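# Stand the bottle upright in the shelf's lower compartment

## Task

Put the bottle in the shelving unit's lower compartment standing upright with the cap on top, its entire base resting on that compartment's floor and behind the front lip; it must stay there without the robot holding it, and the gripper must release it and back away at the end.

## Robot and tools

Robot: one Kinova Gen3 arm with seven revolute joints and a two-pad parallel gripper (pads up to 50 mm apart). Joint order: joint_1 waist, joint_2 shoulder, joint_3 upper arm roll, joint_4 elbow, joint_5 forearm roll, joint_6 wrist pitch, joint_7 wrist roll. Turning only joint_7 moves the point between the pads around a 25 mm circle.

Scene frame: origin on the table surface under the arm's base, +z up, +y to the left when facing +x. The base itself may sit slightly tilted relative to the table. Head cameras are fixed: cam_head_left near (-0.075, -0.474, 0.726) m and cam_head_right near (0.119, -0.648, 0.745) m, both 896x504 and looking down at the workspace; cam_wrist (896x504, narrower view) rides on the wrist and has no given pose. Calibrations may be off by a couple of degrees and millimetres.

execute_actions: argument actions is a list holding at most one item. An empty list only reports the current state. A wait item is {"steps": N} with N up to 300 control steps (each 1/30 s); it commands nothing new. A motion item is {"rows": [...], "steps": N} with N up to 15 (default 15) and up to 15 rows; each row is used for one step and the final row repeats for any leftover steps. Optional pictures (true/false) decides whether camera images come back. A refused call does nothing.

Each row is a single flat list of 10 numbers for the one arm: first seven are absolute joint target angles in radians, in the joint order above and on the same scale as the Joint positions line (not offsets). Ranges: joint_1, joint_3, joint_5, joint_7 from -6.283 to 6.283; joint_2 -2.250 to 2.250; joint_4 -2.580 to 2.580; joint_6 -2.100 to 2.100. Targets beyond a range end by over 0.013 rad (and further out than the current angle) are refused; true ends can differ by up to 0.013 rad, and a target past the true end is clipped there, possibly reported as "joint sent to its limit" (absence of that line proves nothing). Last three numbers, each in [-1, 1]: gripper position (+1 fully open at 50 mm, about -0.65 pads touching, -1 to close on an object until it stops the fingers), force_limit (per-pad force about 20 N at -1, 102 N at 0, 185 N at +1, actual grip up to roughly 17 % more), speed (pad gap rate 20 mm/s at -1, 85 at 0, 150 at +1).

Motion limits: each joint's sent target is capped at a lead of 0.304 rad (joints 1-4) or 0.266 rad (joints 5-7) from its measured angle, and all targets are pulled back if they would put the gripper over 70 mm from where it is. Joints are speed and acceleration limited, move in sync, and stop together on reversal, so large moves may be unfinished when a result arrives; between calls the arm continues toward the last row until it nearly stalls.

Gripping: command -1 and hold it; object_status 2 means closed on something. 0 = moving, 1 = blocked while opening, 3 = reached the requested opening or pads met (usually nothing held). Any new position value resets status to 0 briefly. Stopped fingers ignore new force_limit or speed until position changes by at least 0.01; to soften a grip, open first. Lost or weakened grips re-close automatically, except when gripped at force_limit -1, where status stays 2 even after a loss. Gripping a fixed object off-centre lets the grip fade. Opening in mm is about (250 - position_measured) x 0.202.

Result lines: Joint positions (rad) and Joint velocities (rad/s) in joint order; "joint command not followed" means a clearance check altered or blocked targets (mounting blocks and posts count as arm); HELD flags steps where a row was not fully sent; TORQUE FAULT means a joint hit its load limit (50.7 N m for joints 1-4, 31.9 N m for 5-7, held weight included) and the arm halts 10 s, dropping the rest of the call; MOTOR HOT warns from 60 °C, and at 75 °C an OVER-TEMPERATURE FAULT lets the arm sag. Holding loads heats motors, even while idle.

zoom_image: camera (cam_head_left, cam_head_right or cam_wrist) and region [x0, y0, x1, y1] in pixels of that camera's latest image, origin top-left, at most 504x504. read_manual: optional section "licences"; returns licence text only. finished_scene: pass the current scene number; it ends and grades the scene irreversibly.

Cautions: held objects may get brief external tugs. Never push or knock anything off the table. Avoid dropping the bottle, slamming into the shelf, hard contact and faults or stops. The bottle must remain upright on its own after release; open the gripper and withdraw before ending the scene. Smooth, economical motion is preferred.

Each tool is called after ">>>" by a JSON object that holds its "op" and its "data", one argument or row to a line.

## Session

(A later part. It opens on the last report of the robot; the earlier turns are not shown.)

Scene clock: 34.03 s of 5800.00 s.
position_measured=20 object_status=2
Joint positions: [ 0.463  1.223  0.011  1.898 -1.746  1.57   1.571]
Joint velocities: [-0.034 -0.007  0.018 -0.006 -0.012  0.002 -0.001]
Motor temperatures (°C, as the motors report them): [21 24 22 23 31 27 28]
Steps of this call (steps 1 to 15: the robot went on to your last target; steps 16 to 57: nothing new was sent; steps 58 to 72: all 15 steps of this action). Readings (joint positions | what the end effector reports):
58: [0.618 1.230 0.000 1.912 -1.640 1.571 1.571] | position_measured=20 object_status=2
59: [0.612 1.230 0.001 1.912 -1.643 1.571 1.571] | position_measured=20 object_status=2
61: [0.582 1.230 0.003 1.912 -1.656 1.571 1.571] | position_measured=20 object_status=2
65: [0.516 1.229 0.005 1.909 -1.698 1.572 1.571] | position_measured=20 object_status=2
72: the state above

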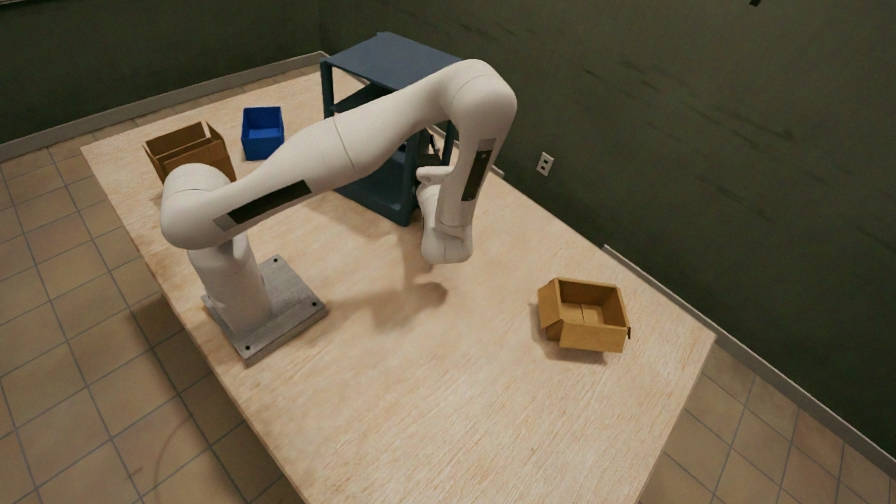

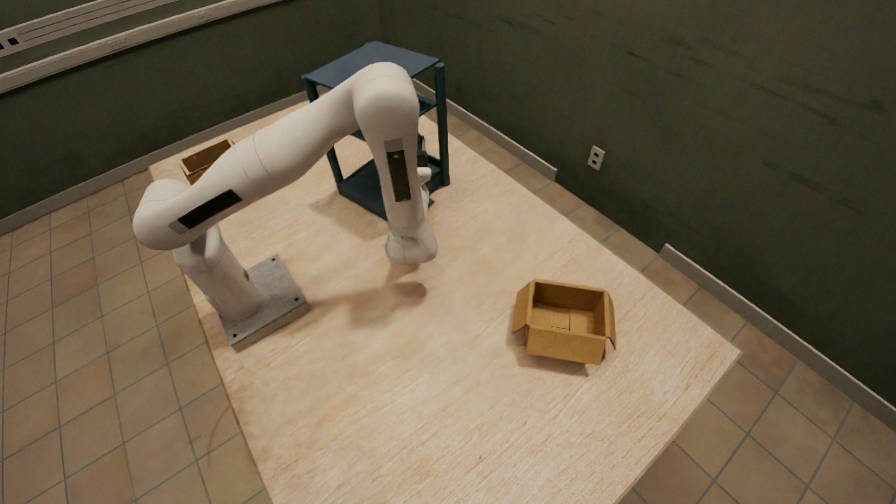

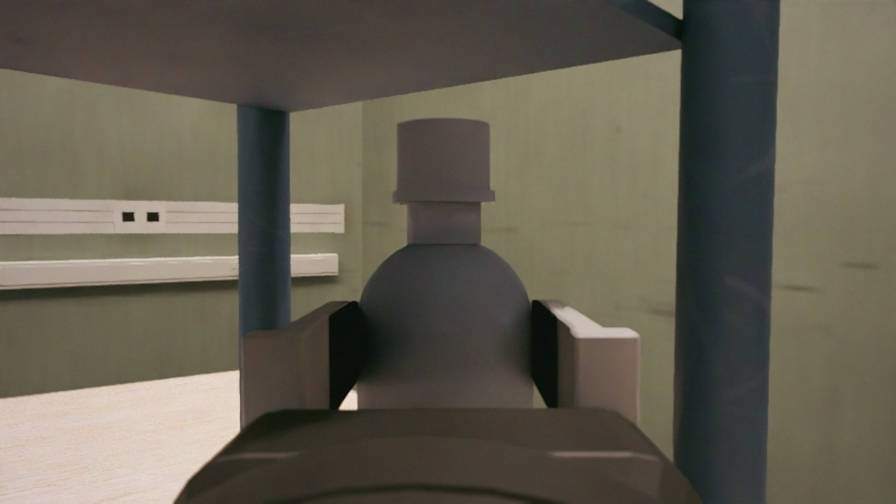

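>>> {"op": "execute_actions", "data": {
  "actions": [
    {"rows":[[0.62,1.23,0,1.912,-1.64,1.571,1.571,-1,0,0]]}
  ],
  "pictures": false
}}

>>> {"op": "execute_actions", "data": {
  "actions": [
    {"rows":[[0.85,1.23,0,1.912,-1.64,1.571,1.571,-1,0,0]]}
  ],
  "pictures": false
}}

>>> {"op": "execute_actions", "data": {
  "actions": [
    {"rows":[[0.85,1.27,0,1.54,-1.356,1.644,1.24,-1,0,0]]}
  ],
  "pictures": false
}}

>>> {"op": "execute_actions", "data": {
  "actions": [
    {"steps":15}
  ]
}}

Scene clock: 37.63 s of 5800.00 s.
position_measured=20 object_status=2
Joint positions: [ 0.617  1.23   0.     1.912 -1.64   1.571  1.571]
Joint velocities: [ 0.028  0.001 -0.007  0.001 -0.001 -0.001  0.   ]
Motor temperatures (°C, as the motors report them): [21 24 22 23 31 27 28]
Steps of this call (steps 1 to 15: the robot went on to your last target; steps 16 to 90: nothing new was sent; then 0.10 s passed at rest; steps 91 to 105: all 15 steps of this action). Readings (joint positions | what the end effector reports):
91: [0.461 1.222 0.012 1.897 -1.746 1.570 1.571] | position_measured=20 object_status=2
92: [0.465 1.223 0.008 1.896 -1.744 1.569 1.571] | position_measured=20 object_status=2
94: [0.490 1.224 0.000 1.899 -1.727 1.570 1.571] | position_measured=20 object_status=2
98: [0.579 1.228 0.001 1.910 -1.663 1.571 1.571] | position_measured=20 object_status=2
105: the state above

Scene clock: 38.13 s of 5800.00 s.
position_measured=20 object_status=2
Joint positions: [ 0.843  1.23   0.002  1.912 -1.641  1.571  1.571]
Joint velocities: [ 0.046  0.002 -0.024  0.005  0.012 -0.001  0.001]
Motor temperatures (°C, as the motors report them): [21 24 22 23 31 27 28]
Steps of this call (steps 1 to 15: all 15 steps of this action). Readings (joint positions | what the end effector reports):
1: [0.619 1.230 -0.000 1.912 -1.640 1.571 1.571] | position_measured=20 object_status=2
2: [0.626 1.230 -0.001 1.912 -1.639 1.571 1.571] | position_measured=20 object_status=2
4: [0.657 1.230 -0.003 1.912 -1.639 1.571 1.571] | position_measured=20 object_status=2
8: [0.757 1.230 -0.000 1.912 -1.640 1.571 1.571] | position_measured=20 object_status=2
15: the state above

Scene clock: 38.63 s of 5800.00 s.
position_measured=20 object_status=2
Joint positions: [ 0.85   1.268  0.     1.554 -1.364  1.642  1.251]
Joint velocities: [ 0.003  0.019  0.002 -0.324  0.205  0.051 -0.299]
Motor temperatures (°C, as the motors report them): [21 24 22 23 31 27 28]
Steps of this call (steps 1 to 15: all 15 steps of this action). Readings (joint positions | what the end effector reports):
1: [0.845 1.230 0.001 1.911 -1.639 1.571 1.570] | position_measured=20 object_status=2
2: [0.846 1.232 0.000 1.905 -1.634 1.573 1.566] | position_measured=20 object_status=2
4: [0.847 1.237 0.000 1.878 -1.609 1.579 1.543] | position_measured=20 object_status=2
8: [0.849 1.254 -0.000 1.756 -1.503 1.607 1.436] | position_measured=20 object_status=2
15: the state above

Scene clock: 39.13 s of 5800.00 s.
position_measured=20 object_status=2
Joint positions: [ 0.85   1.27  -0.     1.54  -1.356  1.644  1.24 ]
Joint velocities: [ 0.    -0.002  0.    -0.     0.    -0.     0.   ]
Motor temperatures (°C, as the motors report them): [21 24 22 23 31 27 28]
Steps of this call (steps 1 to 15: the robot went on to your last target). Readings (joint positions | what the end effector reports):
1: [0.850 1.268 0.000 1.546 -1.359 1.643 1.244] | position_measured=20 object_status=2
2: [0.850 1.268 0.000 1.543 -1.357 1.644 1.241] | position_measured=20 object_status=2
4: [0.850 1.269 0.000 1.541 -1.356 1.644 1.240] | position_measured=20 object_status=2
8: [0.850 1.270 0.000 1.540 -1.356 1.644 1.240] | position_measured=20 object_status=2
15: the state above

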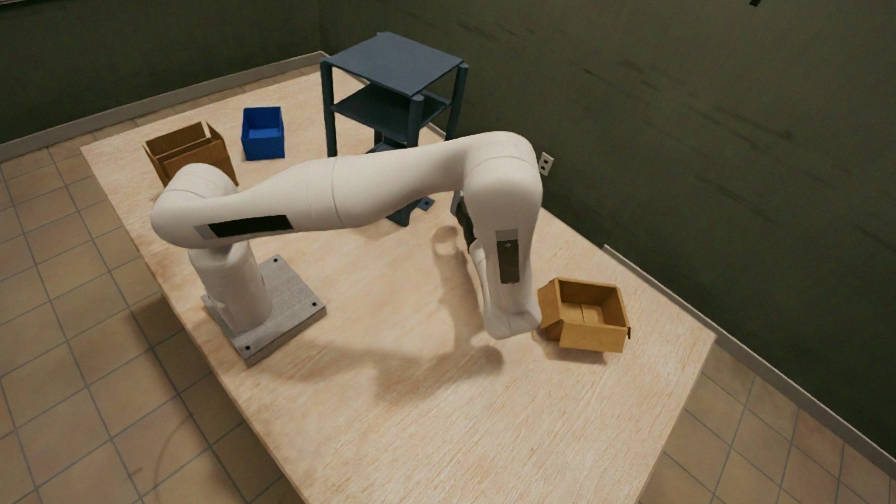

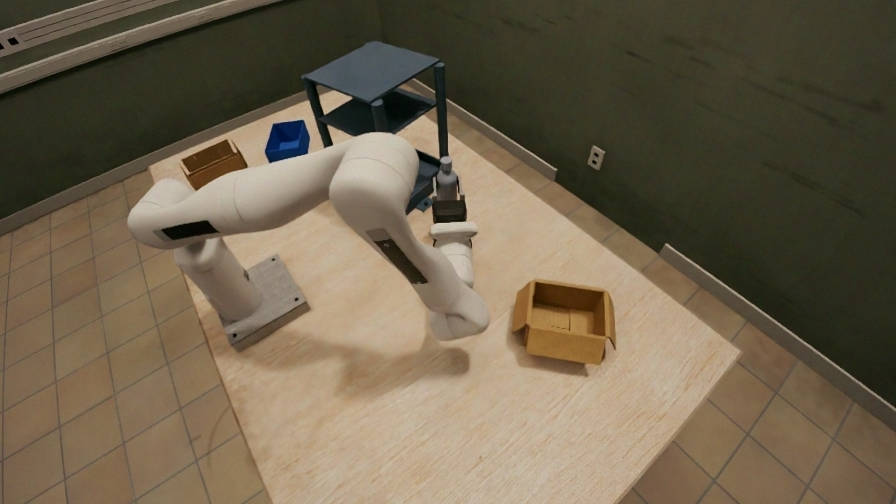

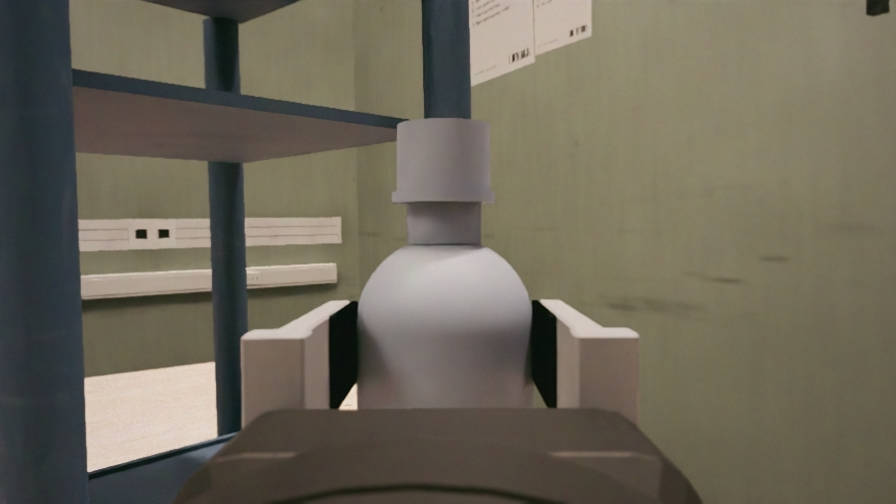

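Level. Go in.

>>> {"op": "execute_actions", "data": {
  "actions": [
    {"rows":[[0.62,1.27,0,1.54,-1.356,1.644,1.25,-1,0,0]]}
  ],
  "pictures": false
}}

>>> {"op": "execute_actions", "data": {
  "actions": [
    {"rows":[[0.42,1.27,0,1.54,-1.356,1.644,1.25,-1,0,0]]}
  ],
  "pictures": false
}}

>>> {"op": "execute_actions", "data": {
  "actions": [
    {"rows":[[0.42,1.32,0,1.49,-1.356,1.644,1.25,-1,0,0]]}
  ]
}}

Scene clock: 41.43 s of 5800.00 s.
position_measured=20 object_status=2
Joint positions: [ 0.626  1.27  -0.002  1.54  -1.356  1.644  1.25 ]
Joint velocities: [-0.044 -0.001  0.026 -0.003 -0.004  0.001  0.001]
Motor temperatures (°C, as the motors report them): [21 24 22 23 31 27 28]
Steps of this call (steps 1 to 15: the robot went on to your last target; steps 16 to 54: nothing new was sent; steps 55 to 69: all 15 steps of this action). Readings (joint positions | what the end effector reports):
55: [0.849 1.270 0.000 1.540 -1.356 1.644 1.240] | position_measured=20 object_status=2
56: [0.842 1.270 0.002 1.540 -1.356 1.644 1.240] | position_measured=20 object_status=2
58: [0.813 1.270 0.003 1.539 -1.356 1.644 1.241] | position_measured=20 object_status=2
62: [0.713 1.270 0.000 1.540 -1.356 1.644 1.246] | position_measured=20 object_status=2
69: the state above

Scene clock: 41.93 s of 5800.00 s.
position_measured=20 object_status=2
Joint positions: [ 0.424  1.27  -0.001  1.54  -1.356  1.644  1.25 ]
Joint velocities: [-0.036 -0.002  0.021 -0.003 -0.001 -0.003 -0.   ]
Motor temperatures (°C, as the motors report them): [21 24 22 23 31 27 28]
Steps of this call (steps 1 to 15: all 15 steps of this action). Readings (joint positions | what the end effector reports):
1: [0.623 1.270 -0.001 1.540 -1.356 1.644 1.250] | position_measured=20 object_status=2
2: [0.615 1.270 0.001 1.540 -1.356 1.644 1.250] | position_measured=20 object_status=2
4: [0.584 1.270 0.003 1.539 -1.356 1.644 1.250] | position_measured=20 object_status=2
8: [0.486 1.270 -0.000 1.540 -1.356 1.644 1.250] | position_measured=20 object_status=2
15: the state above

Scene clock: 42.43 s of 5800.00 s.
position_measured=20 object_status=2
Joint positions: [ 0.42   1.32  -0.     1.49  -1.356  1.644  1.25 ]
Joint velocities: [-0.     0.003 -0.002 -0.001 -0.002  0.004 -0.   ]
Motor temperatures (°C, as the motors report them): [21 24 22 23 31 27 28]
Steps of this call (steps 1 to 15: all 15 steps of this action). Readings (joint positions | what the end effector reports):
1: [0.423 1.272 -0.000 1.539 -1.356 1.644 1.250] | position_measured=20 object_status=2
2: [0.423 1.278 -0.001 1.533 -1.356 1.645 1.250] | position_measured=20 object_status=2
4: [0.421 1.302 -0.001 1.511 -1.356 1.644 1.250] | position_measured=20 object_status=2
8: [0.420 1.317 0.000 1.493 -1.356 1.644 1.250] | position_measured=20 object_status=2
15: the state above

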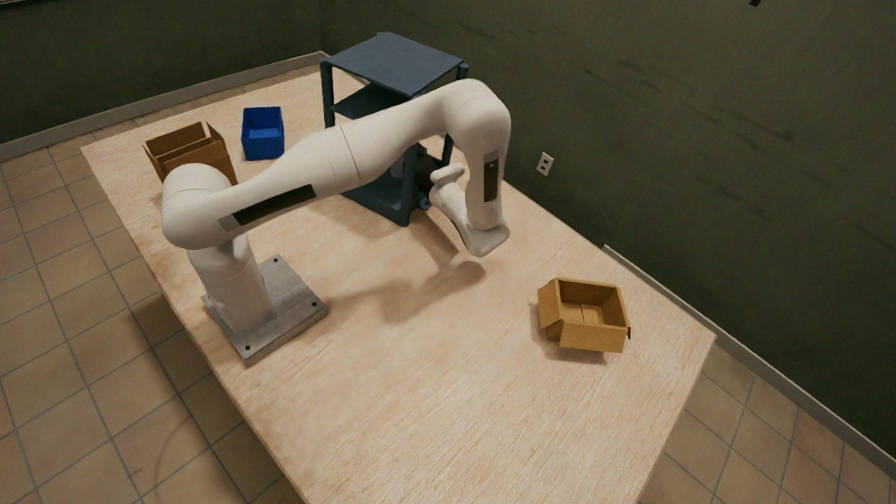

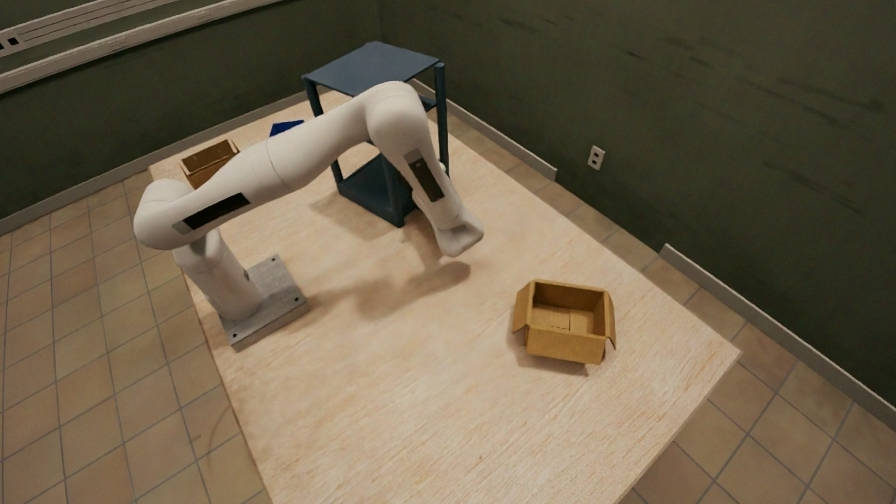

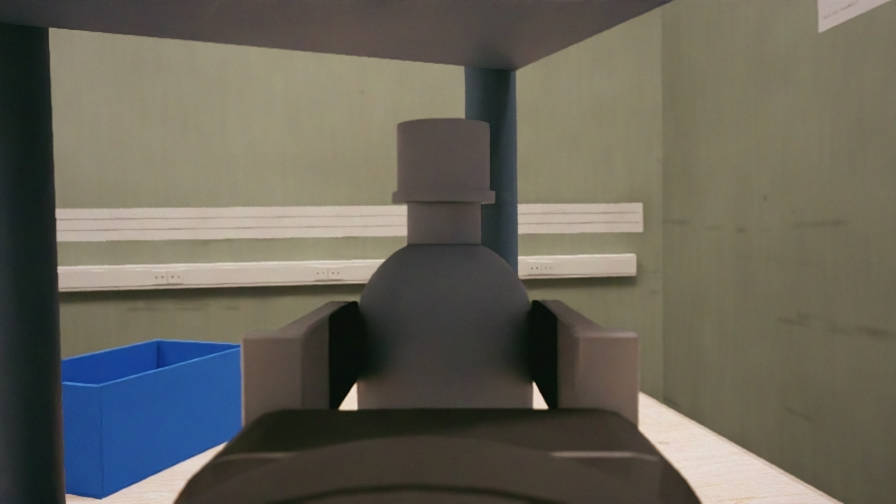

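>>> {"op": "execute_actions", "data": {
  "actions": [
    {"rows":[[0.42,1.327,0,1.483,-1.356,1.644,1.25,-1,0,0],[0.42,1.334,0,1.476,-1.356,1.644,1.25,-1,0,0],[0.42,1.341,0,1.469,-1.356,1.644,1.25,-1,0,0]],"steps":10}
  ],
  "pictures": false
}}

>>> {"op": "execute_actions", "data": {
  "actions": [
    {"rows":[[0.42,1.346,0,1.464,-1.356,1.644,1.25,-1,0,0],[0.42,1.351,0,1.459,-1.356,1.644,1.25,-1,0,0],[0.42,1.356,0,1.454,-1.356,1.644,1.25,-1,0,0]],"steps":10}
  ],
  "pictures": false
}}

Scene clock: 44.13 s of 5800.00 s.
position_measured=20 object_status=2
Joint positions: [ 0.42   1.334 -0.005  1.471 -1.356  1.654  1.25 ]
Joint velocities: [ 0.001  0.003 -0.002 -0.006  0.     0.004  0.   ]
Motor temperatures (°C, as the motors report them): [21 24 22 23 31 27 28]
Steps of this call (steps 1 to 15: the robot went on to your last target; steps 16 to 41: nothing new was sent; steps 42 to 51: all 10 steps of this action). Readings (joint positions | what the end effector reports):
42: [0.420 1.321 -0.000 1.489 -1.356 1.645 1.250] | position_measured=20 object_status=2
43: [0.420 1.324 -0.001 1.487 -1.356 1.647 1.250] | position_measured=20 object_status=2
45: [0.421 1.330 -0.003 1.479 -1.356 1.652 1.250] | position_measured=20 object_status=2
49: [0.420 1.334 -0.005 1.472 -1.356 1.654 1.250] | position_measured=20 object_status=2
51: the state above

Scene clock: 44.47 s of 5800.00 s.
position_measured=20 object_status=2
Joint positions: [ 0.42   1.344 -0.009  1.457 -1.356  1.661  1.249]
Joint velocities: [-0.     0.002 -0.    -0.004  0.001  0.002 -0.001]
Motor temperatures (°C, as the motors report them): [21 24 22 23 31 27 28]
Steps of this call (steps 1 to 10: all 10 steps of this action). Readings (joint positions | what the end effector reports):
1: [0.420 1.335 -0.005 1.470 -1.356 1.654 1.250] | position_measured=20 object_status=2
2: [0.420 1.337 -0.006 1.468 -1.356 1.656 1.250] | position_measured=20 object_status=2
4: [0.420 1.342 -0.008 1.462 -1.356 1.660 1.250] | position_measured=20 object_status=2
8: [0.420 1.344 -0.009 1.457 -1.356 1.661 1.249] | position_measured=20 object_status=2
10: the state above

>>> {"op": "execute_actions", "data": {
  "actions": [
    {"rows":[[0.42,1.321,0,1.489,-1.356,1.644,1.25,-1,0,0]],"steps":10}
  ],
  "pictures": false
}}

>>> {"op": "execute_actions", "data": {
  "actions": [
    {"rows":[[0.42,1.321,0,1.489,-1.356,1.644,1.25,1,0,0]],"steps":8}
  ],
  "pictures": false
}}

>>> {"op": "execute_actions", "data": {
  "actions": [
    {"rows":[[0.46,1.321,0,1.489,-1.331,1.65,1.25,1,0,0]],"steps":10}
  ]
}}

Scene clock: 46.33 s of 5800.00 s.
position_measured=20 object_status=2
Joint positions: [ 0.42   1.321 -0.     1.488 -1.357  1.644  1.25 ]
Joint velocities: [-0.    -0.004  0.004  0.008 -0.001 -0.001 -0.   ]
Motor temperatures (°C, as the motors report them): [21 24 22 23 31 27 28]
Steps of this call (steps 1 to 15: the robot went on to your last target; steps 16 to 46: nothing new was sent; steps 47 to 56: all 10 steps of this action). Readings (joint positions | what the end effector reports):
47: [0.420 1.343 -0.009 1.458 -1.356 1.661 1.249] | position_measured=20 object_status=2
48: [0.420 1.337 -0.008 1.463 -1.356 1.656 1.249] | position_measured=20 object_status=2
50: [0.420 1.324 -0.002 1.478 -1.356 1.646 1.250] | position_measured=20 object_status=2
54: [0.420 1.321 -0.000 1.487 -1.357 1.645 1.250] | position_measured=20 object_status=2
56: the state above

Scene clock: 46.60 s of 5800.00 s.
position_measured=3 object_status=0
Joint positions: [ 0.42   1.321  0.     1.489 -1.356  1.644  1.25 ]
Joint velocities: [ 0.     0.002  0.001  0.     0.003 -0.001 -0.   ]
Motor temperatures (°C, as the motors report them): [21 24 22 23 31 27 28]
Steps of this call (steps 1 to 8: all 8 steps of this action). Readings (joint positions | what the end effector reports):
1: [0.420 1.321 -0.000 1.488 -1.357 1.644 1.250] | position_measured=9 object_status=0
2: [0.420 1.321 -0.000 1.489 -1.356 1.644 1.250] | position_measured=4 object_status=0
4: [0.420 1.321 -0.000 1.489 -1.356 1.644 1.250] | position_measured=3 object_status=0
8: the state above

Scene clock: 46.93 s of 5800.00 s.
position_measured=3 object_status=3
Joint positions: [ 0.459  1.321  0.     1.489 -1.331  1.65   1.25 ]
Joint velocities: [ 0.014  0.    -0.005 -0.     0.001  0.003  0.   ]
Motor temperatures (°C, as the motors report them): [21 24 22 23 31 27 28]
Steps of this call (steps 1 to 10: all 10 steps of this action). Readings (joint positions | what the end effector reports):
1: [0.421 1.321 -0.000 1.489 -1.356 1.644 1.250] | position_measured=3 object_status=0
2: [0.428 1.321 -0.002 1.489 -1.353 1.645 1.250] | position_measured=3 object_status=0
4: [0.447 1.321 -0.001 1.489 -1.341 1.648 1.250] | position_measured=3 object_status=3
8: [0.458 1.321 0.001 1.489 -1.332 1.650 1.250] | position_measured=3 object_status=3
10: the state above

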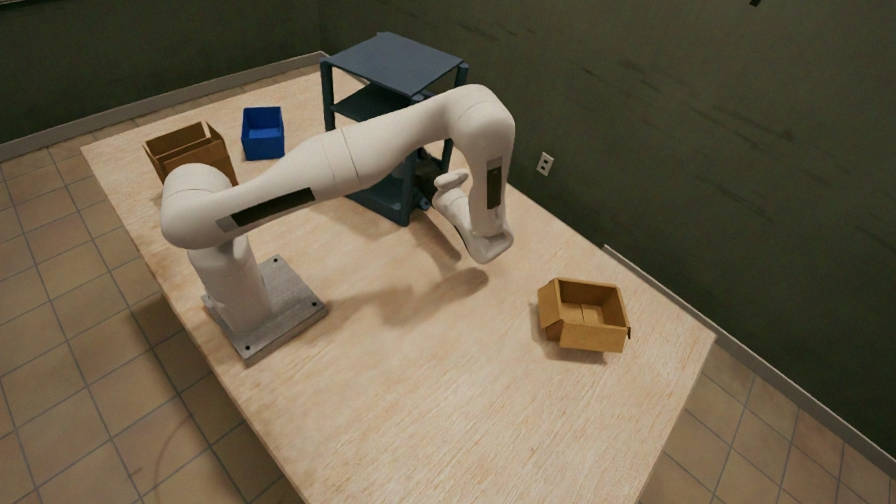

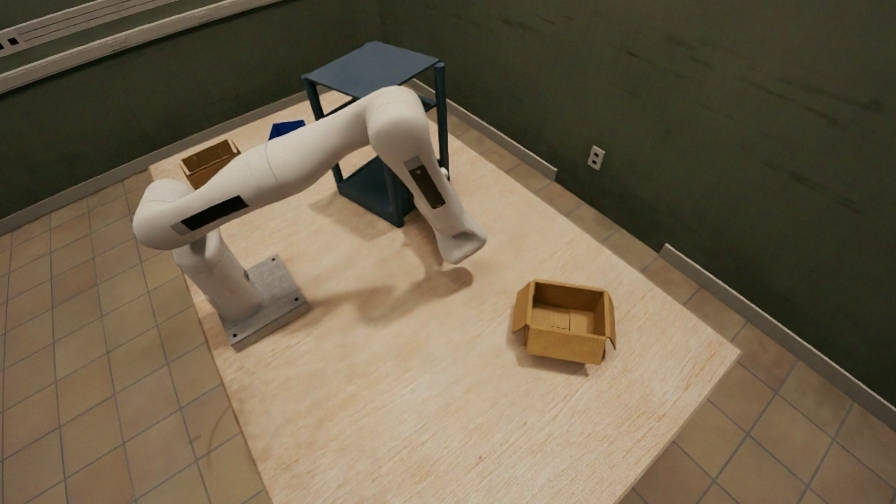

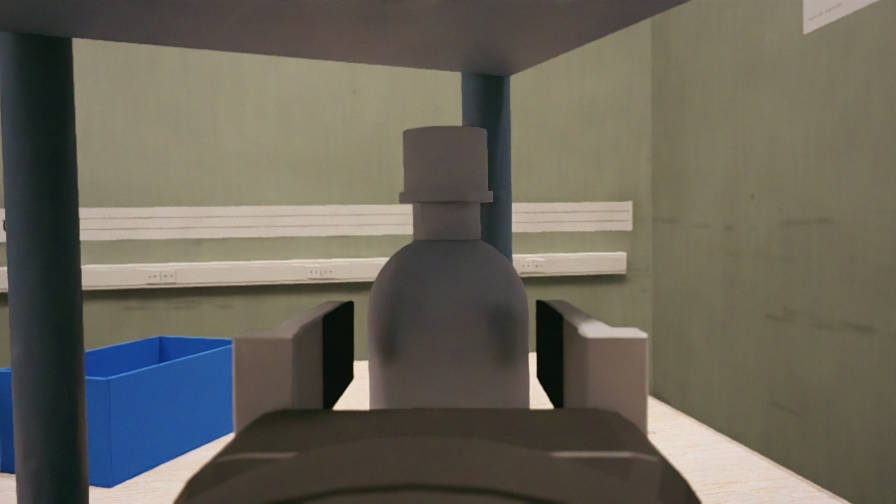

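>>> {"op": "execute_actions", "data": {
  "actions": [
    {"rows":[[0.54,1.31,0,1.5,-1.29,1.66,1.25,1,0,0]],"steps":12}
  ],
  "pictures": false
}}

>>> {"op": "execute_actions", "data": {
  "actions": [
    {"rows":[[0.85,1.27,0,1.54,-1.33,1.65,1.25,1,0,0]]}
  ],
  "pictures": false
}}

>>> {"op": "execute_actions", "data": {
  "actions": [
    {"steps":20}
  ]
}}

Scene clock: 48.67 s of 5800.00 s.
position_measured=3 object_status=3
Joint positions: [ 0.538  1.31   0.     1.5   -1.29   1.66   1.25 ]
Joint velocities: [ 0.017 -0.004 -0.004  0.001 -0.    -0.001 -0.   ]
Motor temperatures (°C, as the motors report them): [21 24 22 23 31 27 28]
Steps of this call (steps 1 to 15: the robot went on to your last target; steps 16 to 40: nothing new was sent; steps 41 to 52: all 12 steps of this action). Readings (joint positions | what the end effector reports):
41: [0.461 1.321 -0.000 1.489 -1.331 1.650 1.250] | position_measured=3 object_status=3
42: [0.468 1.320 -0.002 1.490 -1.328 1.651 1.250] | position_measured=3 object_status=3
44: [0.497 1.316 -0.003 1.494 -1.315 1.654 1.250] | position_measured=3 object_status=3
48: [0.535 1.311 0.002 1.499 -1.292 1.660 1.250] | position_measured=3 object_status=3
52: the state above

Scene clock: 49.17 s of 5800.00 s.
position_measured=3 object_status=3
Joint positions: [ 0.827  1.273  0.002  1.537 -1.328  1.651  1.25 ]
Joint velocities: [ 0.337 -0.045  0.016  0.046 -0.045 -0.011  0.   ]
Motor temperatures (°C, as the motors report them): [21 24 22 23 31 27 28]
Steps of this call (steps 1 to 15: all 15 steps of this action). Readings (joint positions | what the end effector reports):
1: [0.540 1.310 -0.000 1.500 -1.290 1.660 1.250] | position_measured=3 object_status=3
2: [0.547 1.309 -0.002 1.501 -1.292 1.659 1.250] | position_measured=3 object_status=3
4: [0.577 1.305 -0.003 1.505 -1.297 1.658 1.250] | position_measured=3 object_status=3
8: [0.678 1.292 -0.001 1.517 -1.309 1.655 1.250] | position_measured=3 object_status=3
15: the state above

Scene clock: 49.83 s of 5800.00 s.
position_measured=3 object_status=3
Joint positions: [ 0.85  1.27  0.    1.54 -1.33  1.65  1.25]
Joint velocities: [-0.     0.     0.    -0.     0.001  0.001  0.   ]
Motor temperatures (°C, as the motors report them): [21 24 22 23 31 27 28]
Steps of this call (steps 1 to 20: the robot went on to your last target). Readings (joint positions | what the end effector reports):
1: [0.836 1.272 0.002 1.538 -1.329 1.650 1.250] | position_measured=3 object_status=3
2: [0.841 1.271 0.002 1.539 -1.330 1.650 1.250] | position_measured=3 object_status=3
4: [0.845 1.271 0.001 1.539 -1.330 1.650 1.250] | position_measured=3 object_status=3
8: [0.848 1.270 0.000 1.540 -1.330 1.650 1.250] | position_measured=3 object_status=3
20: the state above

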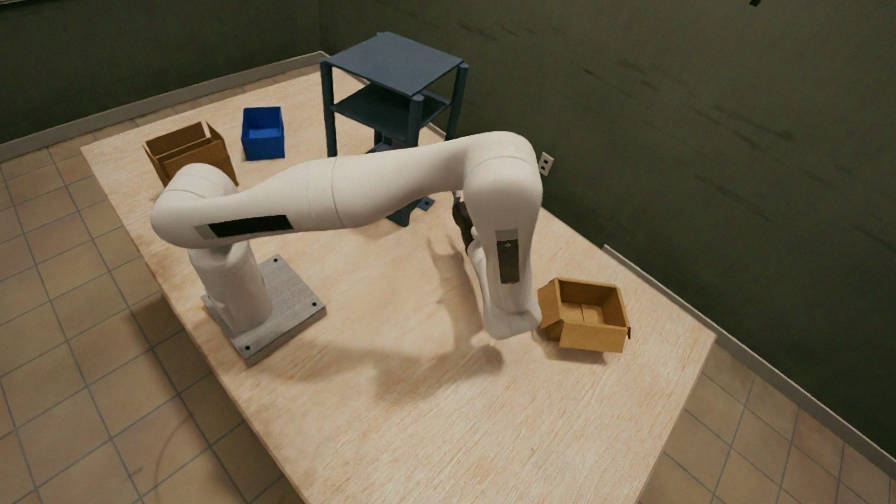

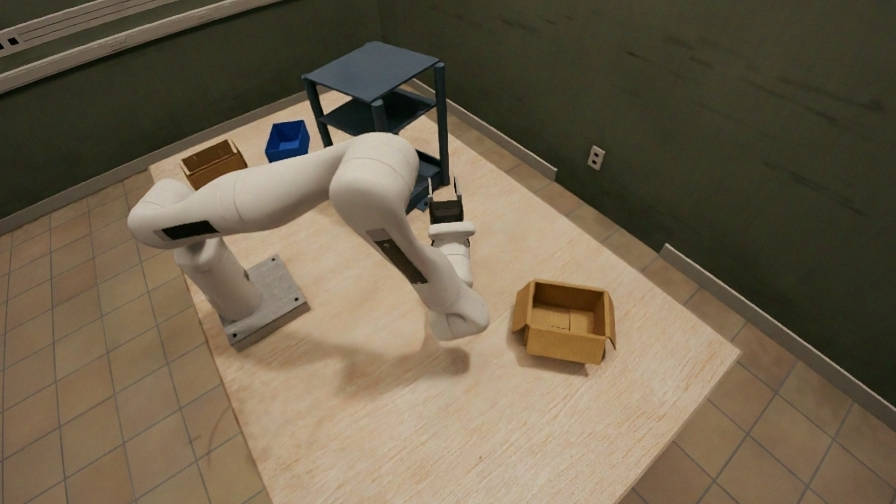

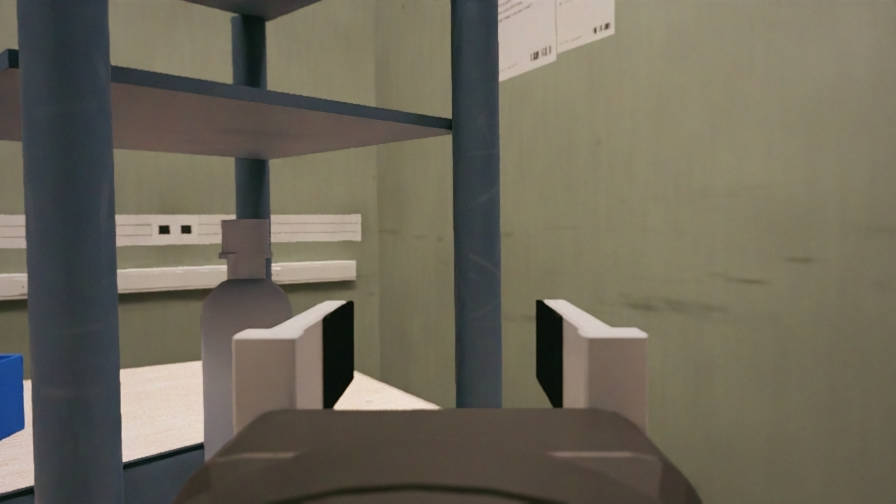

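>>> {"op": "finished_scene", "data": {
  "scene": 2
}}

The scene is finished: the task was done.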